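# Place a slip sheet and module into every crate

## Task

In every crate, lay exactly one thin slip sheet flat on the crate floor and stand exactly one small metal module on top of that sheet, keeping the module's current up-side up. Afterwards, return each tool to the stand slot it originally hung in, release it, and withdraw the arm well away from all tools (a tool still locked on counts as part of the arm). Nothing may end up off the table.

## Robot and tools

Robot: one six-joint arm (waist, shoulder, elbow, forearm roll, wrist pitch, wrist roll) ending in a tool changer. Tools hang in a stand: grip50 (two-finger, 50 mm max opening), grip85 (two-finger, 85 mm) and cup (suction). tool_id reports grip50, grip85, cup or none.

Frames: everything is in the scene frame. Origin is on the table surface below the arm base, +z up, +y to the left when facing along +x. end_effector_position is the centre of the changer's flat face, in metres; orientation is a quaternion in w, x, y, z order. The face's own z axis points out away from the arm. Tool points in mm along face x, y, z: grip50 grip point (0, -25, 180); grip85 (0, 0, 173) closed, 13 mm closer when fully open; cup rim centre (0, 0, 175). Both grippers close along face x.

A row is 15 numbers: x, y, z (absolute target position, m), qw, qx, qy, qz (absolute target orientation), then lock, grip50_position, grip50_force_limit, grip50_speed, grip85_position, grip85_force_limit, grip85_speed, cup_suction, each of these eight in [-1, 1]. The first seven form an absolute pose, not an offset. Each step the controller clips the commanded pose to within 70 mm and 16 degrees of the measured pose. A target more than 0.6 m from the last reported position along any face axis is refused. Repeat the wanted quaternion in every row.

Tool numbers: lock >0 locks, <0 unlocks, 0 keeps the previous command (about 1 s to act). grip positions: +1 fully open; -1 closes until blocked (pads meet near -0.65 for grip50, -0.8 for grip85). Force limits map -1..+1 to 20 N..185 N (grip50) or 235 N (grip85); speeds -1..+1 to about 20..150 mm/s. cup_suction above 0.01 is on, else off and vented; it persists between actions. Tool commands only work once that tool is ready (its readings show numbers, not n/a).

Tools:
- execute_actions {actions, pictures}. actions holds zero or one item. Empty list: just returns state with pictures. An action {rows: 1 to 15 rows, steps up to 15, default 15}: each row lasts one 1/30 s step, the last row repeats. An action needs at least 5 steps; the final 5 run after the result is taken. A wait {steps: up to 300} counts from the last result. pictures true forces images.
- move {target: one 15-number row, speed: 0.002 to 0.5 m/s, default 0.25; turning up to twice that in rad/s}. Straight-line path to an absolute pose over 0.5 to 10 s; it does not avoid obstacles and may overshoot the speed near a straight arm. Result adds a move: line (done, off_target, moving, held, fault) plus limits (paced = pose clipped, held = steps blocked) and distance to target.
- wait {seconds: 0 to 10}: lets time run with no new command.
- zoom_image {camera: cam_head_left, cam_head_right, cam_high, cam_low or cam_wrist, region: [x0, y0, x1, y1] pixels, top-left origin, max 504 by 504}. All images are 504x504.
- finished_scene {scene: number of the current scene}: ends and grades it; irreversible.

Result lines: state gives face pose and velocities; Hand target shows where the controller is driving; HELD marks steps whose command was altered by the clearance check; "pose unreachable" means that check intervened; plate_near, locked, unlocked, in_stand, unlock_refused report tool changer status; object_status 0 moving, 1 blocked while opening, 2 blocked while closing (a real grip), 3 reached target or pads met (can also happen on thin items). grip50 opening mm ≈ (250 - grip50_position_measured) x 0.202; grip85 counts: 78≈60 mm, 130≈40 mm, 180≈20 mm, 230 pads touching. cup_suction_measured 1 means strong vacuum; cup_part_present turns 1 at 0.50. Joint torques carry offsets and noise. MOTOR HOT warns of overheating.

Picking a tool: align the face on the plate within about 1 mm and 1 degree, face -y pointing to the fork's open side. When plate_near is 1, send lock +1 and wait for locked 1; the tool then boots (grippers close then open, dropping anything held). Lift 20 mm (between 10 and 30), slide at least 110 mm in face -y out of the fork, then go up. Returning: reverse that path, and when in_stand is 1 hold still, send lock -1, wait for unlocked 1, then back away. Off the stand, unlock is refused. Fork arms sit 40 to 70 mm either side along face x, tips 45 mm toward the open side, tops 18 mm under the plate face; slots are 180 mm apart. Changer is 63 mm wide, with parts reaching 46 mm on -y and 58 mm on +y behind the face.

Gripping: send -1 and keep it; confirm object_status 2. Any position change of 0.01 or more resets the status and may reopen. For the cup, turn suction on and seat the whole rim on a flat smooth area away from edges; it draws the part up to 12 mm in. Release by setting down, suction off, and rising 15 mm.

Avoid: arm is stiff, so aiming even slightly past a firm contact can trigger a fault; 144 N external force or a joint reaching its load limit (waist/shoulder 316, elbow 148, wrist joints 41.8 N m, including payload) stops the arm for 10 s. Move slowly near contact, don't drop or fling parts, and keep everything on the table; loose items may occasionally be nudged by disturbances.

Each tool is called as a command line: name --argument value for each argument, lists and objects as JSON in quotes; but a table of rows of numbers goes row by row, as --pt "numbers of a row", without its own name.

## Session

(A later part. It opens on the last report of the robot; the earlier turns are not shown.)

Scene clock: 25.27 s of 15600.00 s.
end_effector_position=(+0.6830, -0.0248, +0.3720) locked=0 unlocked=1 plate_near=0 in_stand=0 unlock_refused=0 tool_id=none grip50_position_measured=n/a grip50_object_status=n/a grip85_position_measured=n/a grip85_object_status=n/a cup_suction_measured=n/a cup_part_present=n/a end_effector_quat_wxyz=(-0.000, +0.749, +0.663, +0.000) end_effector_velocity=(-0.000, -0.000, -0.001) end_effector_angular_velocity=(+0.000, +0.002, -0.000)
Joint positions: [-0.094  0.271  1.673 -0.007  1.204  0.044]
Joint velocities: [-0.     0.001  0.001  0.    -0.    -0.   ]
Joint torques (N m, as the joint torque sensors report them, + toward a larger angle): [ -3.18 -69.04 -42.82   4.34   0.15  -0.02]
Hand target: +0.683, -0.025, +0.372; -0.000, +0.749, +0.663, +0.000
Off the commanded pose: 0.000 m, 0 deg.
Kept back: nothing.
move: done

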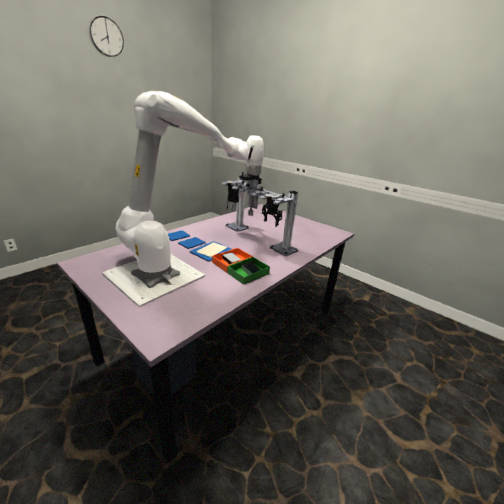

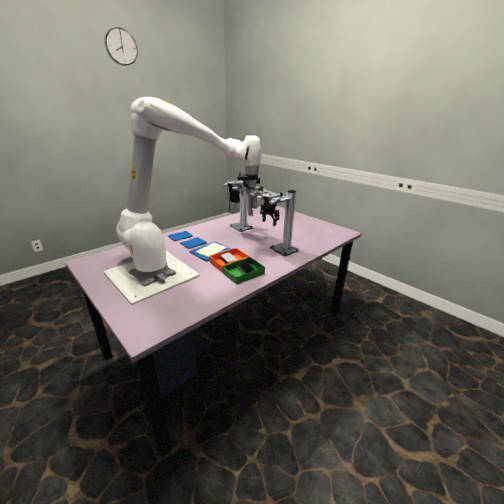

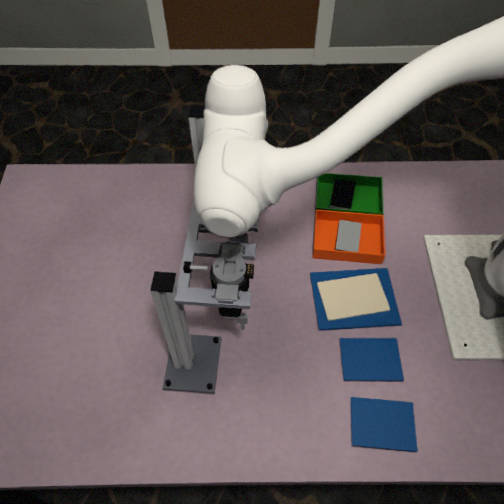

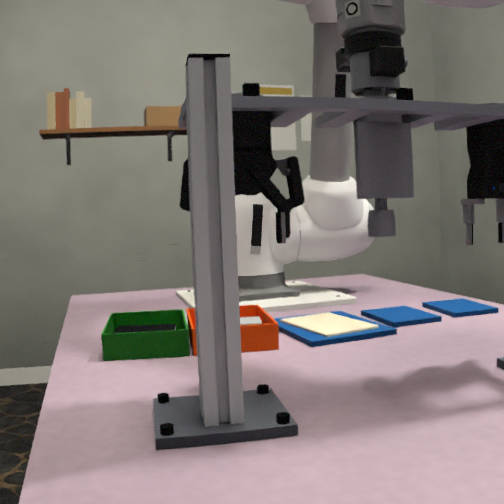

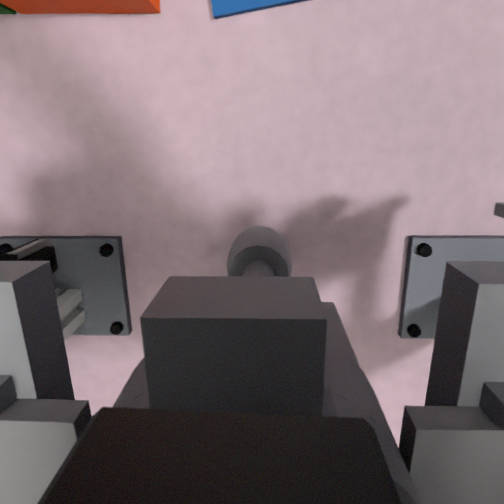

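execute_actions --actions '[{"rows": [[0.683,-0.0248,0.3715,0,0.749,0.6626,0,0,1,0,0,1,0,0,0],[0.683,-0.0248,0.371,0,0.749,0.6626,0,0,1,0,0,1,0,0,0],[0.683,-0.0248,0.3705,0,0.749,0.6626,0,0,1,0,0,1,0,0,0],[0.683,-0.0248,0.370,0,0.749,0.6626,0,0,1,0,0,1,0,0,0],[0.683,-0.0248,0.3695,0,0.749,0.6626,0,0,1,0,0,1,0,0,0],[0.683,-0.0248,0.369,0,0.749,0.6626,0,0,1,0,0,1,0,0,0],[0.683,-0.0248,0.3685,0,0.749,0.6626,0,0,1,0,0,1,0,0,0],[0.683,-0.0248,0.368,0,0.749,0.6626,0,0,1,0,0,1,0,0,0]], "steps": 15}]'

Scene clock: 25.87 s of 15600.00 s.
end_effector_position=(+0.6830, -0.0248, +0.3684) locked=0 unlocked=1 plate_near=0 in_stand=0 unlock_refused=0 tool_id=none grip50_position_measured=n/a grip50_object_status=n/a grip85_position_measured=n/a grip85_object_status=n/a cup_suction_measured=n/a cup_part_present=n/a end_effector_quat_wxyz=(-0.000, +0.749, +0.663, -0.000) end_effector_velocity=(-0.000, +0.000, -0.007) end_effector_angular_velocity=(+0.000, +0.001, +0.000)
Joint positions: [-0.094  0.273  1.677 -0.007  1.198  0.044]
Joint velocities: [-0.     0.004  0.008 -0.    -0.011  0.   ]
Joint torques (N m, as the joint torque sensors report them, + toward a larger angle): [ -2.74 -72.44 -42.38   4.36   0.13   0.  ]
Steps of this call (steps 1 to 8: nothing new was sent; steps 9 to 18: the first 10 steps of this action). Readings (end_effector_position | what the end effector reports):
9: (+0.6830, -0.0248, +0.3720) | locked=0 unlocked=1 plate_near=0 in_stand=0 unlock_refused=0 tool_id=none grip50_position_measured=n/a grip50_object_status=n/a grip85_position_measured=n/a grip85_object_status=n/a cup_suction_measured=n/a cup_part_present=n/a
10: (+0.6830, -0.0248, +0.3718) | locked=0 unlocked=1 plate_near=0 in_stand=0 unlock_refused=0 tool_id=none grip50_position_measured=n/a grip50_object_status=n/a grip85_position_measured=n/a grip85_object_status=n/a cup_suction_measured=n/a cup_part_present=n/a
12: (+0.6830, -0.0248, +0.3711) | locked=0 unlocked=1 plate_near=0 in_stand=0 unlock_refused=0 tool_id=none grip50_position_measured=n/a grip50_object_status=n/a grip85_position_measured=n/a grip85_object_status=n/a cup_suction_measured=n/a cup_part_present=n/a
16: (+0.6830, -0.0248, +0.3692) | locked=0 unlocked=1 plate_near=0 in_stand=0 unlock_refused=0 tool_id=none grip50_position_measured=n/a grip50_object_status=n/a grip85_position_measured=n/a grip85_object_status=n/a cup_suction_measured=n/a cup_part_present=n/a
18: the state above

execute_actions --actions '[{"rows": [[0.683,-0.0248,0.3677,0,0.749,0.6626,0,0,1,0,0,1,0,0,0],[0.683,-0.0248,0.3674,0,0.749,0.6626,0,0,1,0,0,1,0,0,0],[0.683,-0.0248,0.3671,0,0.749,0.6626,0,0,1,0,0,1,0,0,0],[0.683,-0.0248,0.3668,0,0.749,0.6626,0,0,1,0,0,1,0,0,0],[0.683,-0.0248,0.3665,0,0.749,0.6626,0,0,1,0,0,1,0,0,0],[0.683,-0.0248,0.3662,0,0.749,0.6626,0,0,1,0,0,1,0,0,0],[0.683,-0.0248,0.3659,0,0.749,0.6626,0,0,1,0,0,1,0,0,0],[0.683,-0.0248,0.3656,0,0.749,0.6626,0,0,1,0,0,1,0,0,0],[0.683,-0.0248,0.3653,0,0.749,0.6626,0,0,1,0,0,1,0,0,0],[0.683,-0.0248,0.365,0,0.749,0.6626,0,0,1,0,0,1,0,0,0]], "steps": 15}]' --pictures true

Scene clock: 26.47 s of 15600.00 s.
end_effector_position=(+0.6830, -0.0248, +0.3657) locked=0 unlocked=1 plate_near=0 in_stand=0 unlock_refused=0 tool_id=none grip50_position_measured=n/a grip50_object_status=n/a grip85_position_measured=n/a grip85_object_status=n/a cup_suction_measured=n/a cup_part_present=n/a end_effector_quat_wxyz=(-0.000, +0.749, +0.663, +0.000) end_effector_velocity=(+0.000, +0.000, -0.010) end_effector_angular_velocity=(+0.000, +0.003, -0.000)
Joint positions: [-0.094  0.275  1.68  -0.007  1.194  0.044]
Joint velocities: [-0.     0.007  0.01   0.    -0.015  0.   ]
Joint torques (N m, as the joint torque sensors report them, + toward a larger angle): [ -3.37 -68.1  -40.77   4.38   0.23  -0.05]
Off your previous action's commanded pose: 0.000 m, 0 deg at its last step (step 5 of this call).
Steps of this call (steps 1 to 5: the last 5 steps of your previous action; steps 6 to 8: nothing new was sent; steps 9 to 18: the first 10 steps of this action). Readings (end_effector_position | what the end effector reports):
9: (+0.6830, -0.0248, +0.3680) | locked=0 unlocked=1 plate_near=0 in_stand=0 unlock_refused=0 tool_id=none grip50_position_measured=n/a grip50_object_status=n/a grip85_position_measured=n/a grip85_object_status=n/a cup_suction_measured=n/a cup_part_present=n/a
10: (+0.6830, -0.0248, +0.3679) | locked=0 unlocked=1 plate_near=0 in_stand=0 unlock_refused=0 tool_id=none grip50_position_measured=n/a grip50_object_status=n/a grip85_position_measured=n/a grip85_object_status=n/a cup_suction_measured=n/a cup_part_present=n/a
12: (+0.6830, -0.0248, +0.3674) | locked=0 unlocked=1 plate_near=0 in_stand=0 unlock_refused=0 tool_id=none grip50_position_measured=n/a grip50_object_status=n/a grip85_position_measured=n/a grip85_object_status=n/a cup_suction_measured=n/a cup_part_present=n/a
16: (+0.6830, -0.0248, +0.3663) | locked=0 unlocked=1 plate_near=0 in_stand=0 unlock_refused=0 tool_id=none grip50_position_measured=n/a grip50_object_status=n/a grip85_position_measured=n/a grip85_object_status=n/a cup_suction_measured=n/a cup_part_present=n/a
18: the state above

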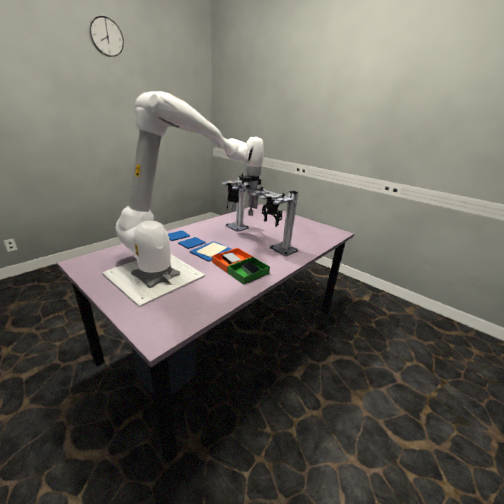

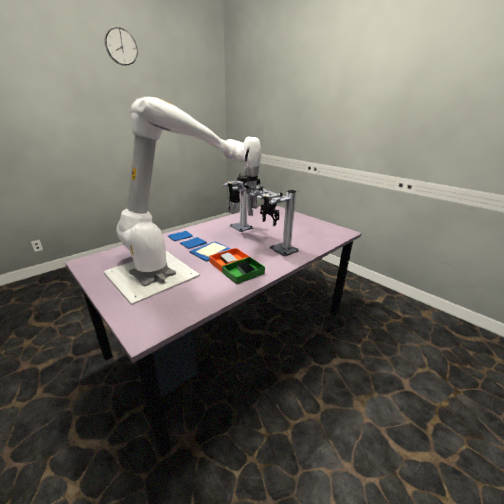

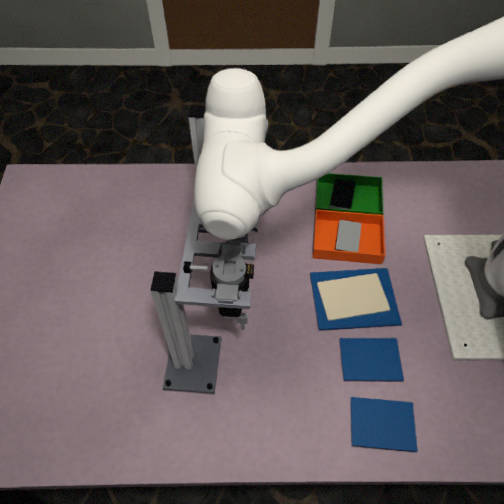

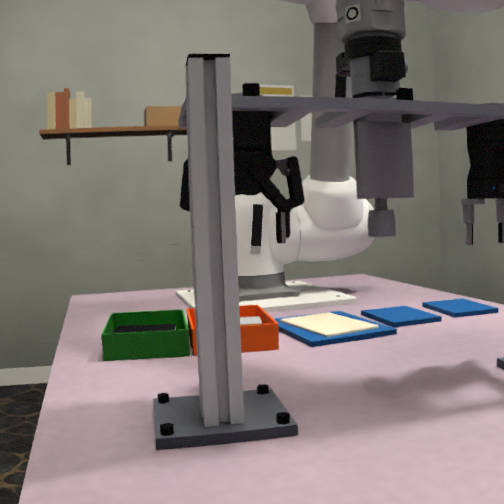

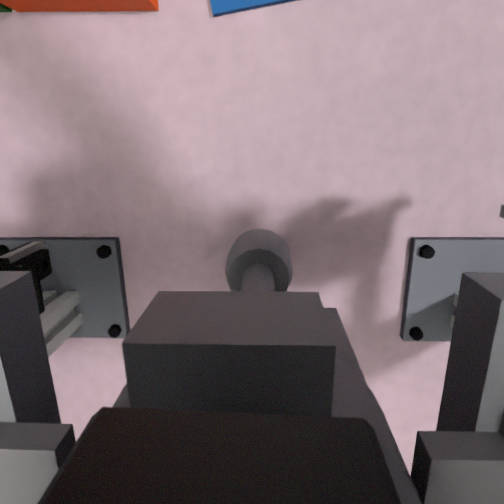

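execute_actions --actions '[{"rows": [[0.683,-0.0248,0.3647,0,0.749,0.6626,0,0,1,0,0,1,0,0,0],[0.683,-0.0248,0.3644,0,0.749,0.6626,0,0,1,0,0,1,0,0,0],[0.683,-0.0248,0.3641,0,0.749,0.6626,0,0,1,0,0,1,0,0,0],[0.683,-0.0248,0.3638,0,0.749,0.6626,0,0,1,0,0,1,0,0,0],[0.683,-0.0248,0.3635,0,0.749,0.6626,0,0,1,0,0,1,0,0,0],[0.683,-0.0248,0.3632,0,0.749,0.6626,0,0,1,0,0,1,0,0,0],[0.683,-0.0248,0.3629,0,0.749,0.6626,0,0,1,0,0,1,0,0,0],[0.683,-0.0248,0.3626,0,0.749,0.6626,0,0,1,0,0,1,0,0,0]], "steps": 15}]'

Scene clock: 27.23 s of 15600.00 s.
end_effector_position=(+0.6830, -0.0248, +0.3628) locked=0 unlocked=1 plate_near=0 in_stand=1 unlock_refused=0 tool_id=none grip50_position_measured=n/a grip50_object_status=n/a grip85_position_measured=n/a grip85_object_status=n/a cup_suction_measured=n/a cup_part_present=n/a end_effector_quat_wxyz=(-0.000, +0.749, +0.663, -0.000) end_effector_velocity=(+0.000, -0.001, -0.004) end_effector_angular_velocity=(-0.001, -0.001, +0.000)
Joint positions: [-0.094  0.276  1.684 -0.008  1.189  0.044]
Joint velocities: [-0.001  0.003  0.004 -0.001 -0.008 -0.   ]
Joint torques (N m, as the joint torque sensors report them, + toward a larger angle): [ -2.54 -70.73 -41.64   4.39  -0.07  -0.05]
Off your previous action's commanded pose: 0.000 m, 0 deg at its last step (step 5 of this call).
Steps of this call (steps 1 to 5: the last 5 steps of your previous action; steps 6 to 13: nothing new was sent; steps 14 to 23: the first 10 steps of this action). Readings (end_effector_position | what the end effector reports):
14: (+0.6830, -0.0248, +0.3650) | locked=0 unlocked=1 plate_near=0 in_stand=0 unlock_refused=0 tool_id=none grip50_position_measured=n/a grip50_object_status=n/a grip85_position_measured=n/a grip85_object_status=n/a cup_suction_measured=n/a cup_part_present=n/a
15: (+0.6830, -0.0248, +0.3649) | locked=0 unlocked=1 plate_near=0 in_stand=0 unlock_refused=0 tool_id=none grip50_position_measured=n/a grip50_object_status=n/a grip85_position_measured=n/a grip85_object_status=n/a cup_suction_measured=n/a cup_part_present=n/a
17: (+0.6830, -0.0248, +0.3644) | locked=0 unlocked=1 plate_near=0 in_stand=0 unlock_refused=0 tool_id=none grip50_position_measured=n/a grip50_object_status=n/a grip85_position_measured=n/a grip85_object_status=n/a cup_suction_measured=n/a cup_part_present=n/a
21: (+0.6830, -0.0248, +0.3633) | locked=0 unlocked=1 plate_near=0 in_stand=1 unlock_refused=0 tool_id=none grip50_position_measured=n/a grip50_object_status=n/a grip85_position_measured=n/a grip85_object_status=n/a cup_suction_measured=n/a cup_part_present=n/a
23: the state above

execute_actions --actions '[{"rows": [[0.683,-0.0248,0.3624,0,0.749,0.6626,0,0,1,0,0,1,0,0,0],[0.683,-0.0248,0.3622,0,0.749,0.6626,0,0,1,0,0,1,0,0,0],[0.683,-0.0248,0.362,0,0.749,0.6626,0,0,1,0,0,1,0,0,0],[0.683,-0.0248,0.3618,0,0.749,0.6626,0,0,1,0,0,1,0,0,0],[0.683,-0.0248,0.3616,0,0.749,0.6626,0,0,1,0,0,1,0,0,0],[0.683,-0.0248,0.3614,0,0.749,0.6626,0,0,1,0,0,1,0,0,0]], "steps": 15}]'

Scene clock: 27.77 s of 15600.00 s.
end_effector_position=(+0.6830, -0.0248, +0.3615) locked=0 unlocked=1 plate_near=0 in_stand=1 unlock_refused=0 tool_id=none grip50_position_measured=n/a grip50_object_status=n/a grip85_position_measured=n/a grip85_object_status=n/a cup_suction_measured=n/a cup_part_present=n/a end_effector_quat_wxyz=(+0.000, +0.749, +0.663, -0.000) end_effector_velocity=(+0.001, +0.000, -0.002) end_effector_angular_velocity=(+0.000, +0.001, -0.000)
Joint positions: [-0.094  0.277  1.685 -0.008  1.186  0.044]
Joint velocities: [ 0.     0.003  0.001  0.    -0.002  0.   ]
Joint torques (N m, as the joint torque sensors report them, + toward a larger angle): [ -2.66 -67.04 -40.86   4.41   0.05   0.11]
Off your previous action's commanded pose: 0.000 m, 0 deg at its last step (step 5 of this call).
Steps of this call (steps 1 to 5: the last 5 steps of your previous action; step 6: nothing new was sent; steps 7 to 16: the first 10 steps of this action). Readings (end_effector_position | what the end effector reports):
7: (+0.6830, -0.0248, +0.3626) | locked=0 unlocked=1 plate_near=0 in_stand=1 unlock_refused=0 tool_id=none grip50_position_measured=n/a grip50_object_status=n/a grip85_position_measured=n/a grip85_object_status=n/a cup_suction_measured=n/a cup_part_present=n/a
8: (+0.6830, -0.0248, +0.3625) | locked=0 unlocked=1 plate_near=0 in_stand=1 unlock_refused=0 tool_id=none grip50_position_measured=n/a grip50_object_status=n/a grip85_position_measured=n/a grip85_object_status=n/a cup_suction_measured=n/a cup_part_present=n/a
10: (+0.6830, -0.0248, +0.3622) | locked=0 unlocked=1 plate_near=0 in_stand=1 unlock_refused=0 tool_id=none grip50_position_measured=n/a grip50_object_status=n/a grip85_position_measured=n/a grip85_object_status=n/a cup_suction_measured=n/a cup_part_present=n/a
14: (+0.6830, -0.0248, +0.3616) | locked=0 unlocked=1 plate_near=0 in_stand=1 unlock_refused=0 tool_id=none grip50_position_measured=n/a grip50_object_status=n/a grip85_position_measured=n/a grip85_object_status=n/a cup_suction_measured=n/a cup_part_present=n/a
16: the state above

execute_actions --actions '[{"rows": [[0.683,-0.0248,0.3612,0,0.749,0.6626,0,0,1,0,0,1,0,0,0],[0.683,-0.0248,0.361,0,0.749,0.6626,0,0,1,0,0,1,0,0,0],[0.683,-0.0248,0.3608,0,0.749,0.6626,0,0,1,0,0,1,0,0,0],[0.683,-0.0248,0.3606,0,0.749,0.6626,0,0,1,0,0,1,0,0,0],[0.683,-0.0248,0.3604,0,0.749,0.6626,0,0,1,0,0,1,0,0,0],[0.683,-0.0248,0.3602,0,0.749,0.6626,0,0,1,0,0,1,0,0,0]], "steps": 15}]'

Scene clock: 28.40 s of 15600.00 s.
end_effector_position=(+0.6831, -0.0248, +0.3605) locked=0 unlocked=1 plate_near=1 in_stand=1 unlock_refused=0 tool_id=none grip50_position_measured=n/a grip50_object_status=n/a grip85_position_measured=n/a grip85_object_status=n/a cup_suction_measured=n/a cup_part_present=n/a end_effector_quat_wxyz=(+0.000, +0.749, +0.663, +0.000) end_effector_velocity=(-0.000, +0.000, -0.001) end_effector_angular_velocity=(-0.000, +0.001, -0.000)
Joint positions: [-0.094  0.278  1.686 -0.008  1.184  0.044]
Joint velocities: [ 0.     0.     0.002 -0.    -0.001  0.   ]
Joint torques (N m, as the joint torque sensors report them, + toward a larger angle): [ -2.05 -42.82 -12.27   5.54   3.43   1.79]
Off your previous action's commanded pose: 0.000 m, 0 deg at its last step (step 5 of this call).
Steps of this call (steps 1 to 5: the last 5 steps of your previous action; steps 6 to 9: nothing new was sent; steps 10 to 19: the first 10 steps of this action). Readings (end_effector_position | what the end effector reports):
10: (+0.6830, -0.0248, +0.3614) | locked=0 unlocked=1 plate_near=0 in_stand=1 unlock_refused=0 tool_id=none grip50_position_measured=n/a grip50_object_status=n/a grip85_position_measured=n/a grip85_object_status=n/a cup_suction_measured=n/a cup_part_present=n/a
11: (+0.6830, -0.0248, +0.3613) | locked=0 unlocked=1 plate_near=0 in_stand=1 unlock_refused=0 tool_id=none grip50_position_measured=n/a grip50_object_status=n/a grip85_position_measured=n/a grip85_object_status=n/a cup_suction_measured=n/a cup_part_present=n/a
13: (+0.6830, -0.0248, +0.3611) | locked=0 unlocked=1 plate_near=0 in_stand=1 unlock_refused=0 tool_id=none grip50_position_measured=n/a grip50_object_status=n/a grip85_position_measured=n/a grip85_object_status=n/a cup_suction_measured=n/a cup_part_present=n/a
17: (+0.6831, -0.0248, +0.3606) | locked=0 unlocked=1 plate_near=1 in_stand=1 unlock_refused=0 tool_id=none grip50_position_measured=n/a grip50_object_status=n/a grip85_position_measured=n/a grip85_object_status=n/a cup_suction_measured=n/a cup_part_present=n/a
19: the state above

execute_actions --actions '[{"rows": [[0.683,-0.0248,0.3607,0,0.749,0.6626,0,1,1,0,0,1,0,0,0]], "steps": 15}]'

execute_actions --actions '[{"rows": [[0.683,-0.0248,0.3607,0,0.749,0.6626,0,1,1,0,0,1,0,0,0]], "steps": 15}]'

execute_actions --actions '[{"rows": [[0.683,-0.0248,0.3607,0,0.749,0.6626,0,1,1,0,0,1,0,0,0]], "steps": 15}]'

Scene clock: 29.00 s of 15600.00 s.
end_effector_position=(+0.6830, -0.0248, +0.3605) locked=0 unlocked=0 plate_near=1 in_stand=1 unlock_refused=0 tool_id=none grip50_position_measured=n/a grip50_object_status=n/a grip85_position_measured=n/a grip85_object_status=n/a cup_suction_measured=n/a cup_part_present=n/a end_effector_quat_wxyz=(-0.000, +0.749, +0.663, -0.000) end_effector_velocity=(+0.000, +0.000, +0.000) end_effector_angular_velocity=(+0.000, -0.001, -0.000)
Joint positions: [-0.094  0.278  1.686 -0.008  1.185  0.044]
Joint velocities: [ 0.     0.    -0.001  0.    -0.     0.   ]
Joint torques (N m, as the joint torque sensors report them, + toward a larger angle): [ -2.46 -50.72 -12.01   5.82   6.2    2.34]
Off your previous action's commanded pose: 0.000 m, 0 deg at its last step (step 5 of this call).
Steps of this call (steps 1 to 5: the last 5 steps of your previous action; steps 6 to 8: nothing new was sent; steps 9 to 18: the first 10 steps of this action). Readings (end_effector_position | what the end effector reports):
9: (+0.6830, -0.0248, +0.3603) | locked=0 unlocked=0 plate_near=1 in_stand=1 unlock_refused=0 tool_id=none grip50_position_measured=n/a grip50_object_status=n/a grip85_position_measured=n/a grip85_object_status=n/a cup_suction_measured=n/a cup_part_present=n/a
10: (+0.6830, -0.0248, +0.3603) | locked=0 unlocked=0 plate_near=1 in_stand=1 unlock_refused=0 tool_id=none grip50_position_measured=n/a grip50_object_status=n/a grip85_position_measured=n/a grip85_object_status=n/a cup_suction_measured=n/a cup_part_present=n/a
12: (+0.6830, -0.0248, +0.3604) | locked=0 unlocked=0 plate_near=1 in_stand=1 unlock_refused=0 tool_id=none grip50_position_measured=n/a grip50_object_status=n/a grip85_position_measured=n/a grip85_object_status=n/a cup_suction_measured=n/a cup_part_present=n/a
16: (+0.6830, -0.0248, +0.3605) | locked=0 unlocked=0 plate_near=1 in_stand=1 unlock_refused=0 tool_id=none grip50_position_measured=n/a grip50_object_status=n/a grip85_position_measured=n/a grip85_object_status=n/a cup_suction_measured=n/a cup_part_present=n/a
18: the state above

Scene clock: 29.50 s of 15600.00 s.
end_effector_position=(+0.6831, -0.0248, +0.3604) locked=1 unlocked=0 plate_near=1 in_stand=1 unlock_refused=0 tool_id=cup grip50_position_measured=n/a grip50_object_status=n/a grip85_position_measured=n/a grip85_object_status=n/a cup_suction_measured=n/a cup_part_present=n/a end_effector_quat_wxyz=(-0.000, +0.749, +0.663, -0.000) end_effector_velocity=(-0.000, -0.000, +0.001) end_effector_angular_velocity=(+0.000, +0.001, -0.004)
Joint positions: [-0.094  0.278  1.686 -0.008  1.185  0.043]
Joint velocities: [-0.    -0.001  0.     0.     0.001  0.004]
Joint torques (N m, as the joint torque sensors report them, + toward a larger angle): [ -12.62 -107.64  -31.72   12.58   15.11   18.33]
Off your previous action's commanded pose: 0.000 m, 0 deg at its last step (step 5 of this call).
Steps of this call (steps 1 to 5: the last 5 steps of your previous action; steps 6 to 15: the first 10 steps of this action). Readings (end_effector_position | what the end effector reports):
6: (+0.6830, -0.0248, +0.3606) | locked=0 unlocked=0 plate_near=1 in_stand=1 unlock_refused=0 tool_id=none grip50_position_measured=n/a grip50_object_status=n/a grip85_position_measured=n/a grip85_object_status=n/a cup_suction_measured=n/a cup_part_present=n/a
7: (+0.6830, -0.0248, +0.3606) | locked=0 unlocked=0 plate_near=1 in_stand=1 unlock_refused=0 tool_id=none grip50_position_measured=n/a grip50_object_status=n/a grip85_position_measured=n/a grip85_object_status=n/a cup_suction_measured=n/a cup_part_present=n/a
9: (+0.6830, -0.0248, +0.3605) | locked=0 unlocked=0 plate_near=1 in_stand=1 unlock_refused=0 tool_id=none grip50_position_measured=n/a grip50_object_status=n/a grip85_position_measured=n/a grip85_object_status=n/a cup_suction_measured=n/a cup_part_present=n/a
13: (+0.6831, -0.0248, +0.3604) | locked=0 unlocked=0 plate_near=1 in_stand=1 unlock_refused=0 tool_id=none grip50_position_measured=n/a grip50_object_status=n/a grip85_position_measured=n/a grip85_object_status=n/a cup_suction_measured=n/a cup_part_present=n/a
15: the state above

Scene clock: 30.00 s of 15600.00 s.
end_effector_position=(+0.6830, -0.0248, +0.3606) locked=1 unlocked=0 plate_near=1 in_stand=1 unlock_refused=0 tool_id=cup grip50_position_measured=n/a grip50_object_status=n/a grip85_position_measured=n/a grip85_object_status=n/a cup_suction_measured=n/a cup_part_present=n/a end_effector_quat_wxyz=(+0.000, +0.749, +0.663, -0.000) end_effector_velocity=(+0.000, +0.000, -0.000) end_effector_angular_velocity=(+0.001, +0.002, -0.000)
Joint positions: [-0.094  0.278  1.686 -0.008  1.185  0.044]
Joint velocities: [-0.     0.001 -0.     0.001  0.002 -0.   ]
Joint torques (N m, as the joint torque sensors report them, + toward a larger angle): [ -13.08 -126.94  -38.81   13.99   17.55   20.7 ]
Off your previous action's commanded pose: 0.000 m, 0 deg at its last step (step 5 of this call).
Steps of this call (steps 1 to 5: the last 5 steps of your previous action; steps 6 to 15: the first 10 steps of this action). Readings (end_effector_position | what the end effector reports):
6: (+0.6830, -0.0248, +0.3605) | locked=1 unlocked=0 plate_near=1 in_stand=1 unlock_refused=0 tool_id=cup grip50_position_measured=n/a grip50_object_status=n/a grip85_position_measured=n/a grip85_object_status=n/a cup_suction_measured=n/a cup_part_present=n/a
7: (+0.6830, -0.0248, +0.3605) | locked=1 unlocked=0 plate_near=1 in_stand=1 unlock_refused=0 tool_id=cup grip50_position_measured=n/a grip50_object_status=n/a grip85_position_measured=n/a grip85_object_status=n/a cup_suction_measured=n/a cup_part_present=n/a
9: (+0.6830, -0.0248, +0.3605) | locked=1 unlocked=0 plate_near=1 in_stand=1 unlock_refused=0 tool_id=cup grip50_position_measured=n/a grip50_object_status=n/a grip85_position_measured=n/a grip85_object_status=n/a cup_suction_measured=n/a cup_part_present=n/a
13: (+0.6830, -0.0248, +0.3606) | locked=1 unlocked=0 plate_near=1 in_stand=1 unlock_refused=0 tool_id=cup grip50_position_measured=n/a grip50_object_status=n/a grip85_position_measured=n/a grip85_object_status=n/a cup_suction_measured=n/a cup_part_present=n/a
15: the state above

move --target '[0.683, -0.0248, 0.3807, 0, 0.749, 0.6626, 0, 0, 1, 0, 0, 1, 0, 0, 0]' --speed 0.04

Scene clock: 31.17 s of 15600.00 s.
end_effector_position=(+0.6830, -0.0248, +0.3807) locked=1 unlocked=0 plate_near=1 in_stand=0 unlock_refused=0 tool_id=cup grip50_position_measured=n/a grip50_object_status=n/a grip85_position_measured=n/a grip85_object_status=n/a cup_suction_measured=0.00 cup_part_present=0 end_effector_quat_wxyz=(+0.000, +0.749, +0.663, -0.000) end_effector_velocity=(+0.000, +0.000, +0.001) end_effector_angular_velocity=(-0.000, -0.001, +0.000)
Joint positions: [-0.094  0.266  1.663 -0.007  1.219  0.044]
Joint velocities: [ 0.    -0.    -0.001  0.     0.001 -0.   ]
Joint torques (N m, as the joint torque sensors report them, + toward a larger angle): [ -2.91 -73.72 -46.94   4.4   -0.13   0.02]
Hand target: +0.683, -0.025, +0.381; +0.000, +0.749, +0.663, -0.000
Off your previous action's commanded pose: 0.000 m, 0 deg at its last step (step 5 of this call).
Off the commanded pose: 0.000 m, 0 deg.
Kept back: nothing.
move: done

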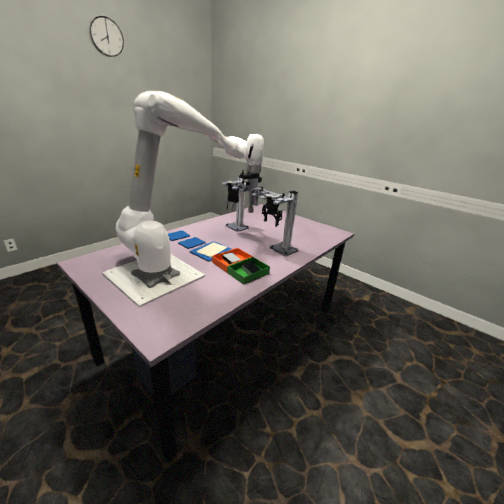

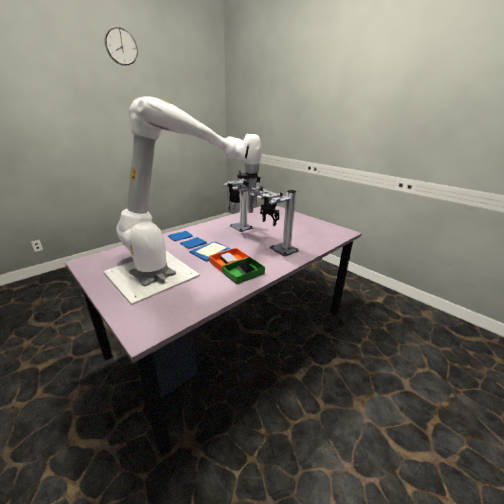

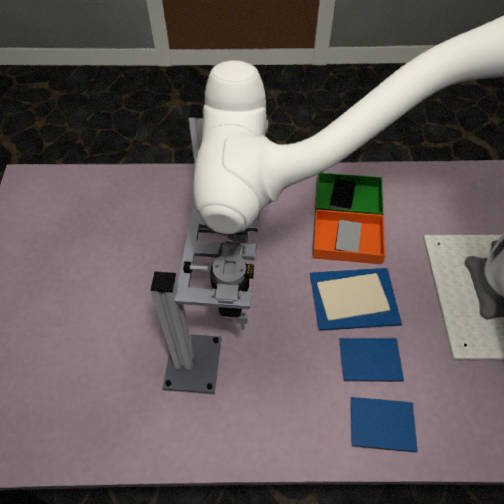

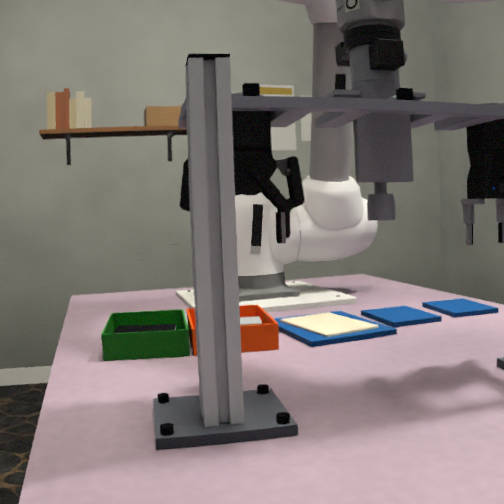

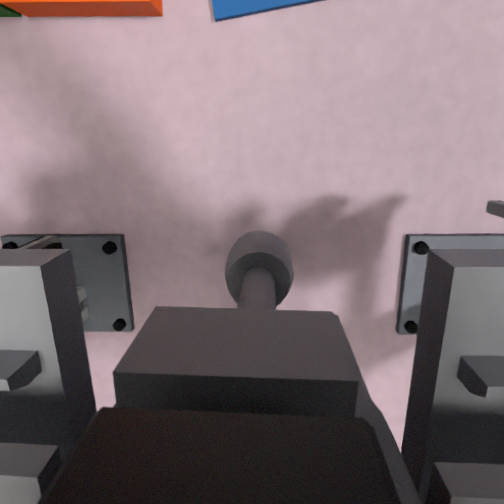

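move --target '[0.562, -0.0099, 0.3807, 0, 0.749, 0.6626, 0, 0, 1, 0, 0, 1, 0, 0, 0]' --speed 0.15

move --target '[0.39, -0.14, 0.33, 0, 0.749, 0.6626, 0, 0, 1, 0, 0, 1, 0, 0, 0]' --speed 0.25

Scene clock: 32.83 s of 15600.00 s.
end_effector_position=(+0.5621, -0.0098, +0.3809) locked=1 unlocked=0 plate_near=1 in_stand=0 unlock_refused=0 tool_id=cup grip50_position_measured=n/a grip50_object_status=n/a grip85_position_measured=n/a grip85_object_status=n/a cup_suction_measured=0.00 cup_part_present=0 end_effector_quat_wxyz=(-0.000, +0.749, +0.663, +0.000) end_effector_velocity=(-0.001, +0.000, +0.000) end_effector_angular_velocity=(-0.000, -0.001, +0.000)
Joint positions: [-0.085  0.079  1.886 -0.007  1.183  0.053]
Joint velocities: [ 0.    -0.001  0.001 -0.    -0.001  0.   ]
Joint torques (N m, as the joint torque sensors report them, + toward a larger angle): [ -3.61 -53.91 -46.1    4.3    0.04   0.07]
Hand target: +0.562, -0.010, +0.381; -0.000, +0.749, +0.663, +0.000
Off the commanded pose: 0.000 m, 0 deg.
Kept back: nothing.
move: done

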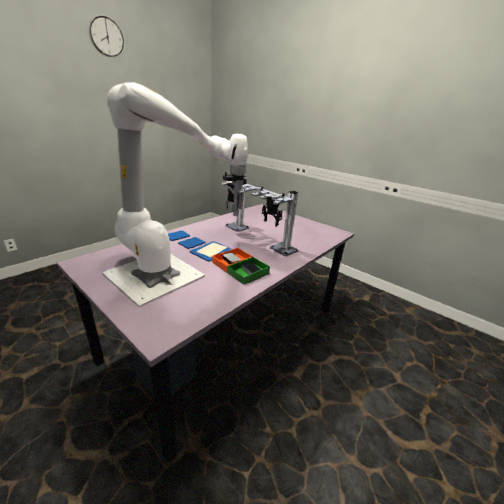

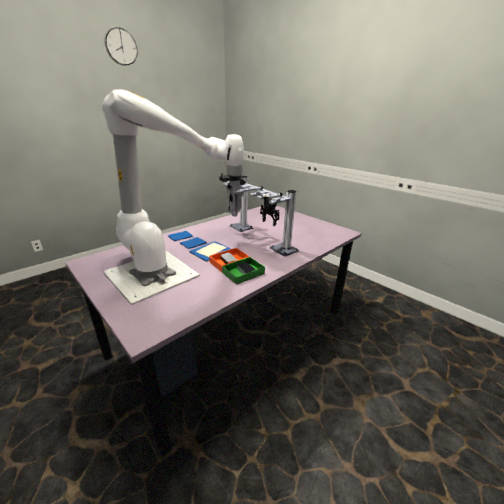

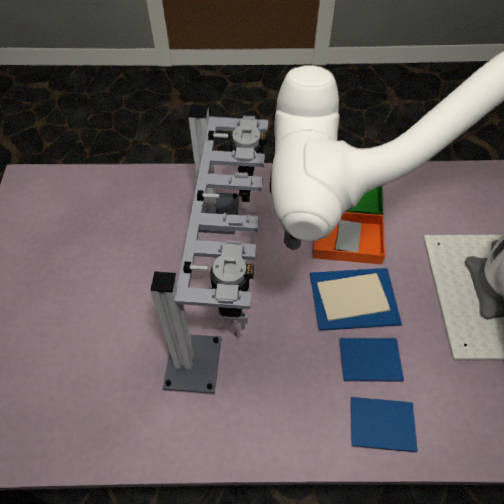

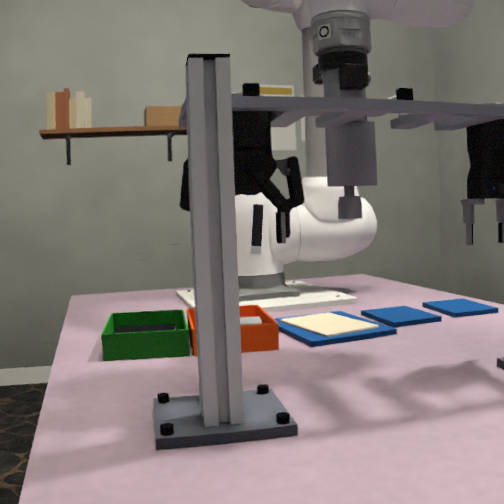

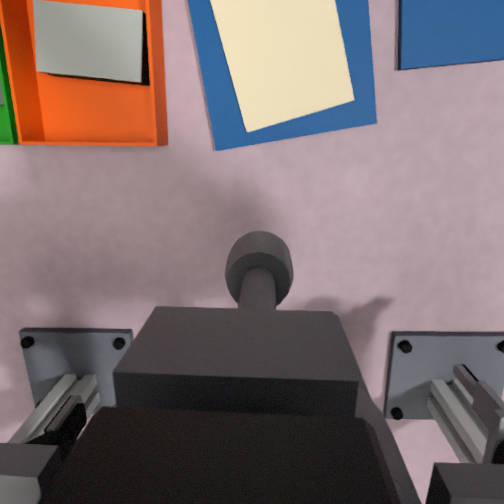

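Scene clock: 34.17 s of 15600.00 s.
end_effector_position=(+0.3897, -0.1400, +0.3302) locked=1 unlocked=0 plate_near=1 in_stand=0 unlock_refused=0 tool_id=cup grip50_position_measured=n/a grip50_object_status=n/a grip85_position_measured=n/a grip85_object_status=n/a cup_suction_measured=0.00 cup_part_present=0 end_effector_quat_wxyz=(-0.000, +0.749, +0.663, -0.000) end_effector_velocity=(-0.000, -0.001, -0.000) end_effector_angular_velocity=(-0.000, -0.002, +0.000)
Joint positions: [-0.43  -0.129  2.184 -0.01   1.091 -0.291]
Joint velocities: [-0.002 -0.001  0.001  0.    -0.002 -0.003]
Joint torques (N m, as the joint torque sensors report them, + toward a larger angle): [ -2.82 -28.52 -43.87   4.11  -0.15   0.14]
Hand target: +0.390, -0.140, +0.330; -0.000, +0.749, +0.663, -0.000
Off the commanded pose: 0.000 m, 0 deg.
Kept back: nothing.
move: done

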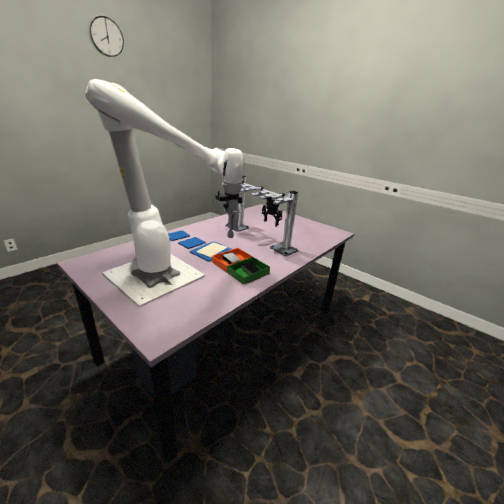

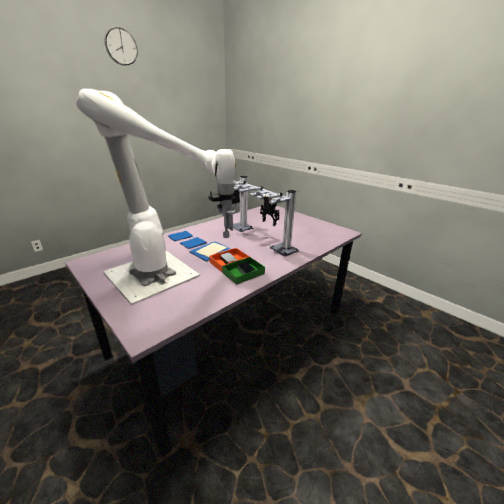

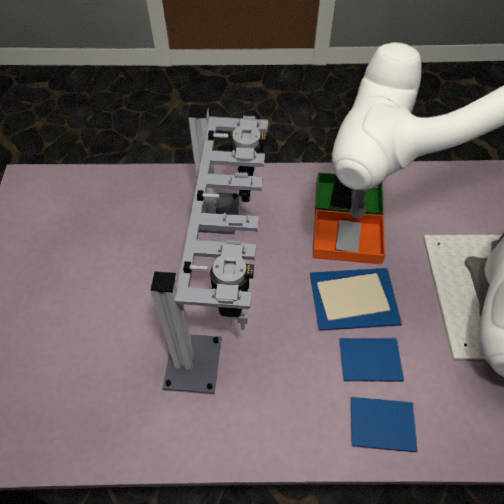

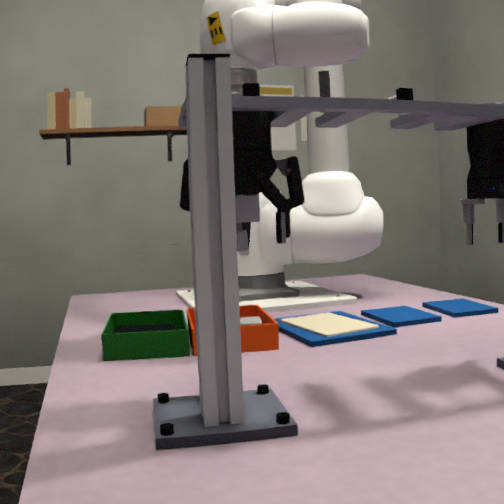

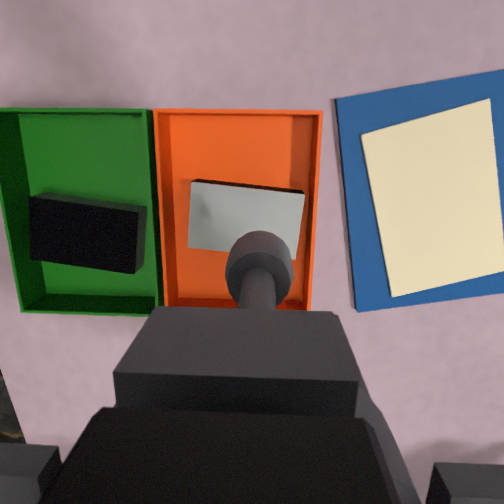

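zoom_image --camera "cam_wrist" --region '[0, 90, 340, 330]'

Region (0, 90, 340, 330) of cam_wrist's 504x504 image, scaled by 1.482, with more detail than that image has; it fills the top 356 rows of this view, and the rest is white.

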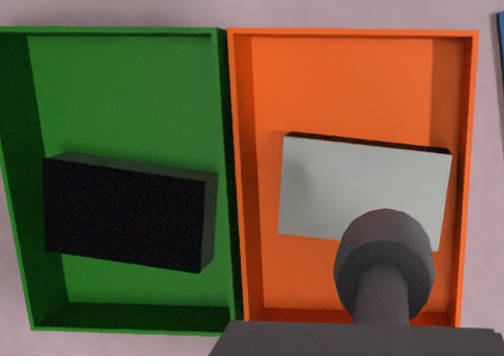

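move --target '[0.3925, -0.15, 0.25, 0, 0.749, 0.6626, 0, 0, 1, 0, 0, 1, 0, 0, 0]' --speed 0.15

Scene clock: 36.63 s of 15600.00 s.
end_effector_position=(+0.3924, -0.1500, +0.2500) locked=1 unlocked=0 plate_near=1 in_stand=0 unlock_refused=0 tool_id=cup grip50_position_measured=n/a grip50_object_status=n/a grip85_position_measured=n/a grip85_object_status=n/a cup_suction_measured=0.00 cup_part_present=0 end_effector_quat_wxyz=(-0.000, +0.749, +0.663, +0.000) end_effector_velocity=(-0.000, -0.000, -0.001) end_effector_angular_velocity=(+0.001, +0.001, -0.001)
Joint positions: [-0.451 -0.031  2.267 -0.011  0.909 -0.309]
Joint velocities: [-0.     0.001  0.001  0.    -0.001  0.   ]
Joint torques (N m, as the joint torque sensors report them, + toward a larger angle): [ -2.21 -34.46 -38.88   3.59  -0.09  -0.07]
Hand target: +0.392, -0.150, +0.250; -0.000, +0.749, +0.663, +0.000
Off the commanded pose: 0.000 m, 0 deg.
Kept back: nothing.
move: done

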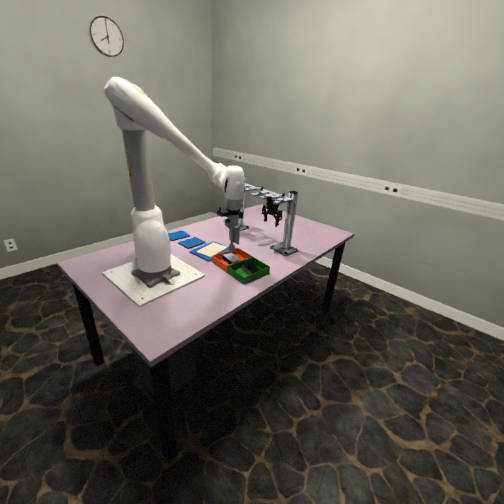

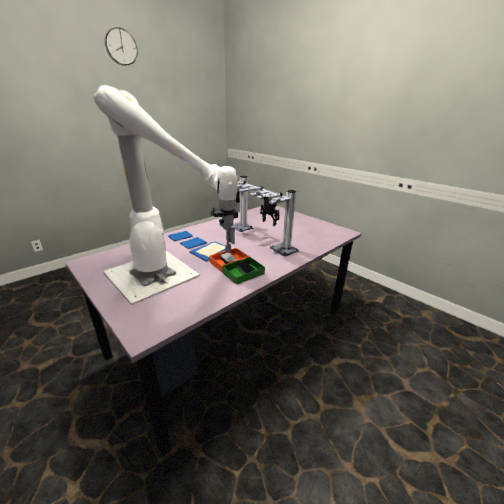

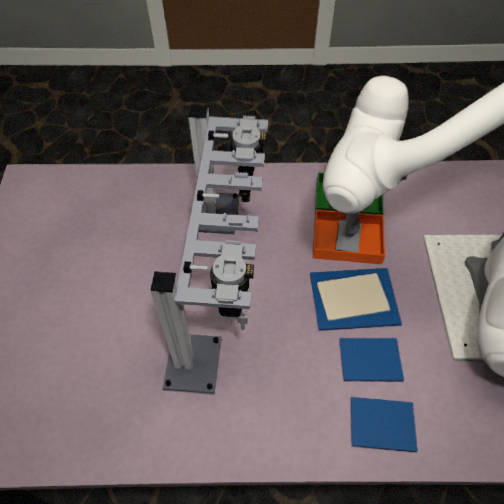

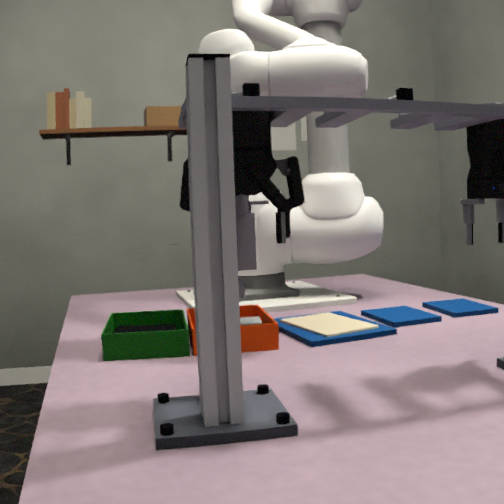

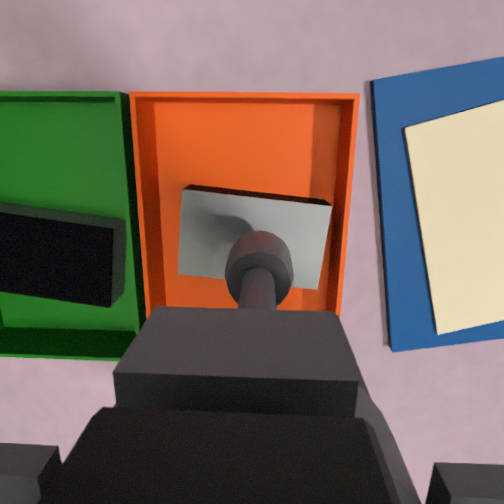

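move --target '[0.3915, -0.1515, 0.222, 0, 0.749, 0.6626, 0, 0, 1, 0, 0, 1, 0, 0, 1]' --speed 0.06

zoom_image --camera "cam_low" --region '[90, 230, 300, 370]'

Scene clock: 37.63 s of 15600.00 s.
end_effector_position=(+0.3915, -0.1515, +0.2220) locked=1 unlocked=0 plate_near=1 in_stand=0 unlock_refused=0 tool_id=cup grip50_position_measured=n/a grip50_object_status=n/a grip85_position_measured=n/a grip85_object_status=n/a cup_suction_measured=0.00 cup_part_present=0 end_effector_quat_wxyz=(-0.000, +0.749, +0.663, +0.000) end_effector_velocity=(-0.000, -0.000, -0.000) end_effector_angular_velocity=(-0.000, -0.000, +0.000)
Joint positions: [-0.456  0.007  2.296 -0.012  0.843 -0.313]
Joint velocities: [-0.     0.     0.001 -0.    -0.001 -0.   ]
Joint torques (N m, as the joint torque sensors report them, + toward a larger angle): [ -3.13 -37.5  -37.37   3.38  -0.08   0.01]
Hand target: +0.391, -0.151, +0.222; -0.000, +0.749, +0.663, +0.000
Off the commanded pose: 0.000 m, 0 deg.
Kept back: nothing.
move: done

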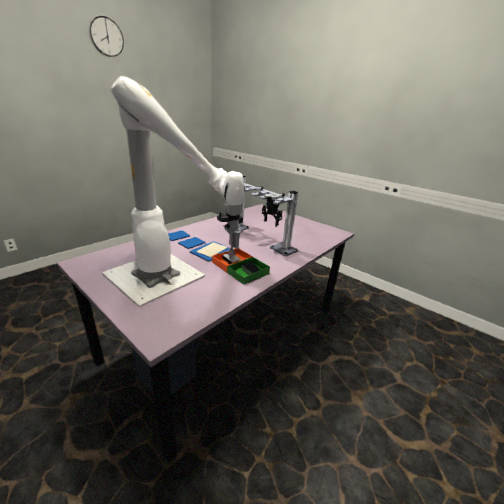

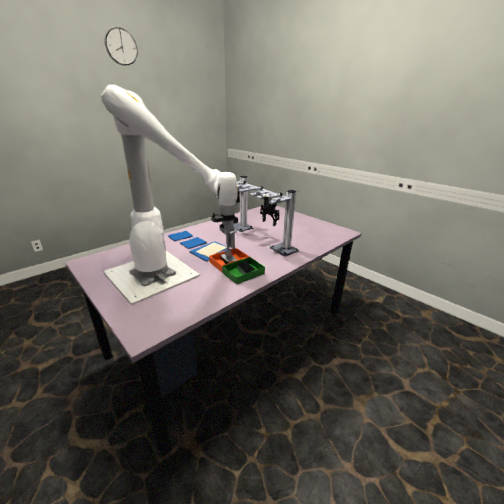

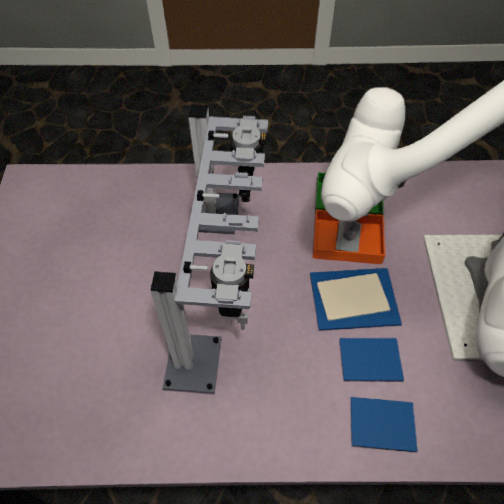

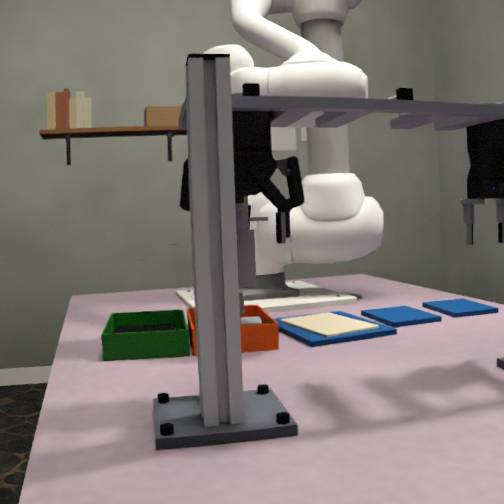

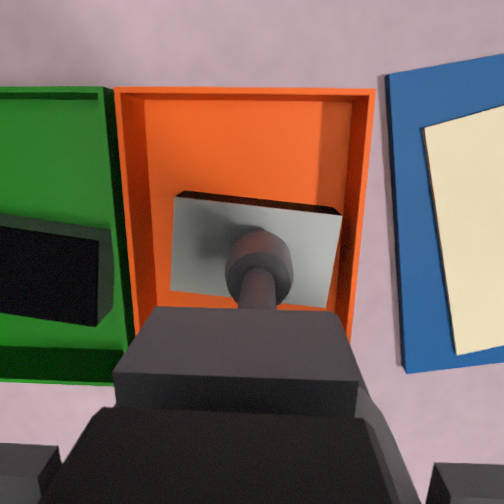

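Region (90, 230, 300, 370) of cam_low's 504x504 image, scaled by 2.400, with more detail than that image has.

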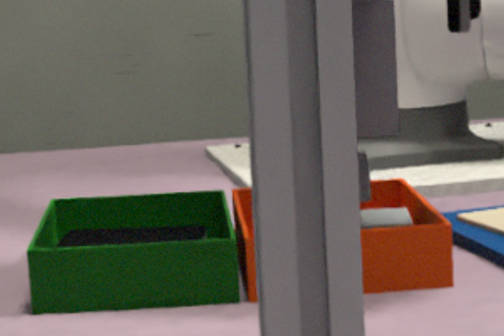

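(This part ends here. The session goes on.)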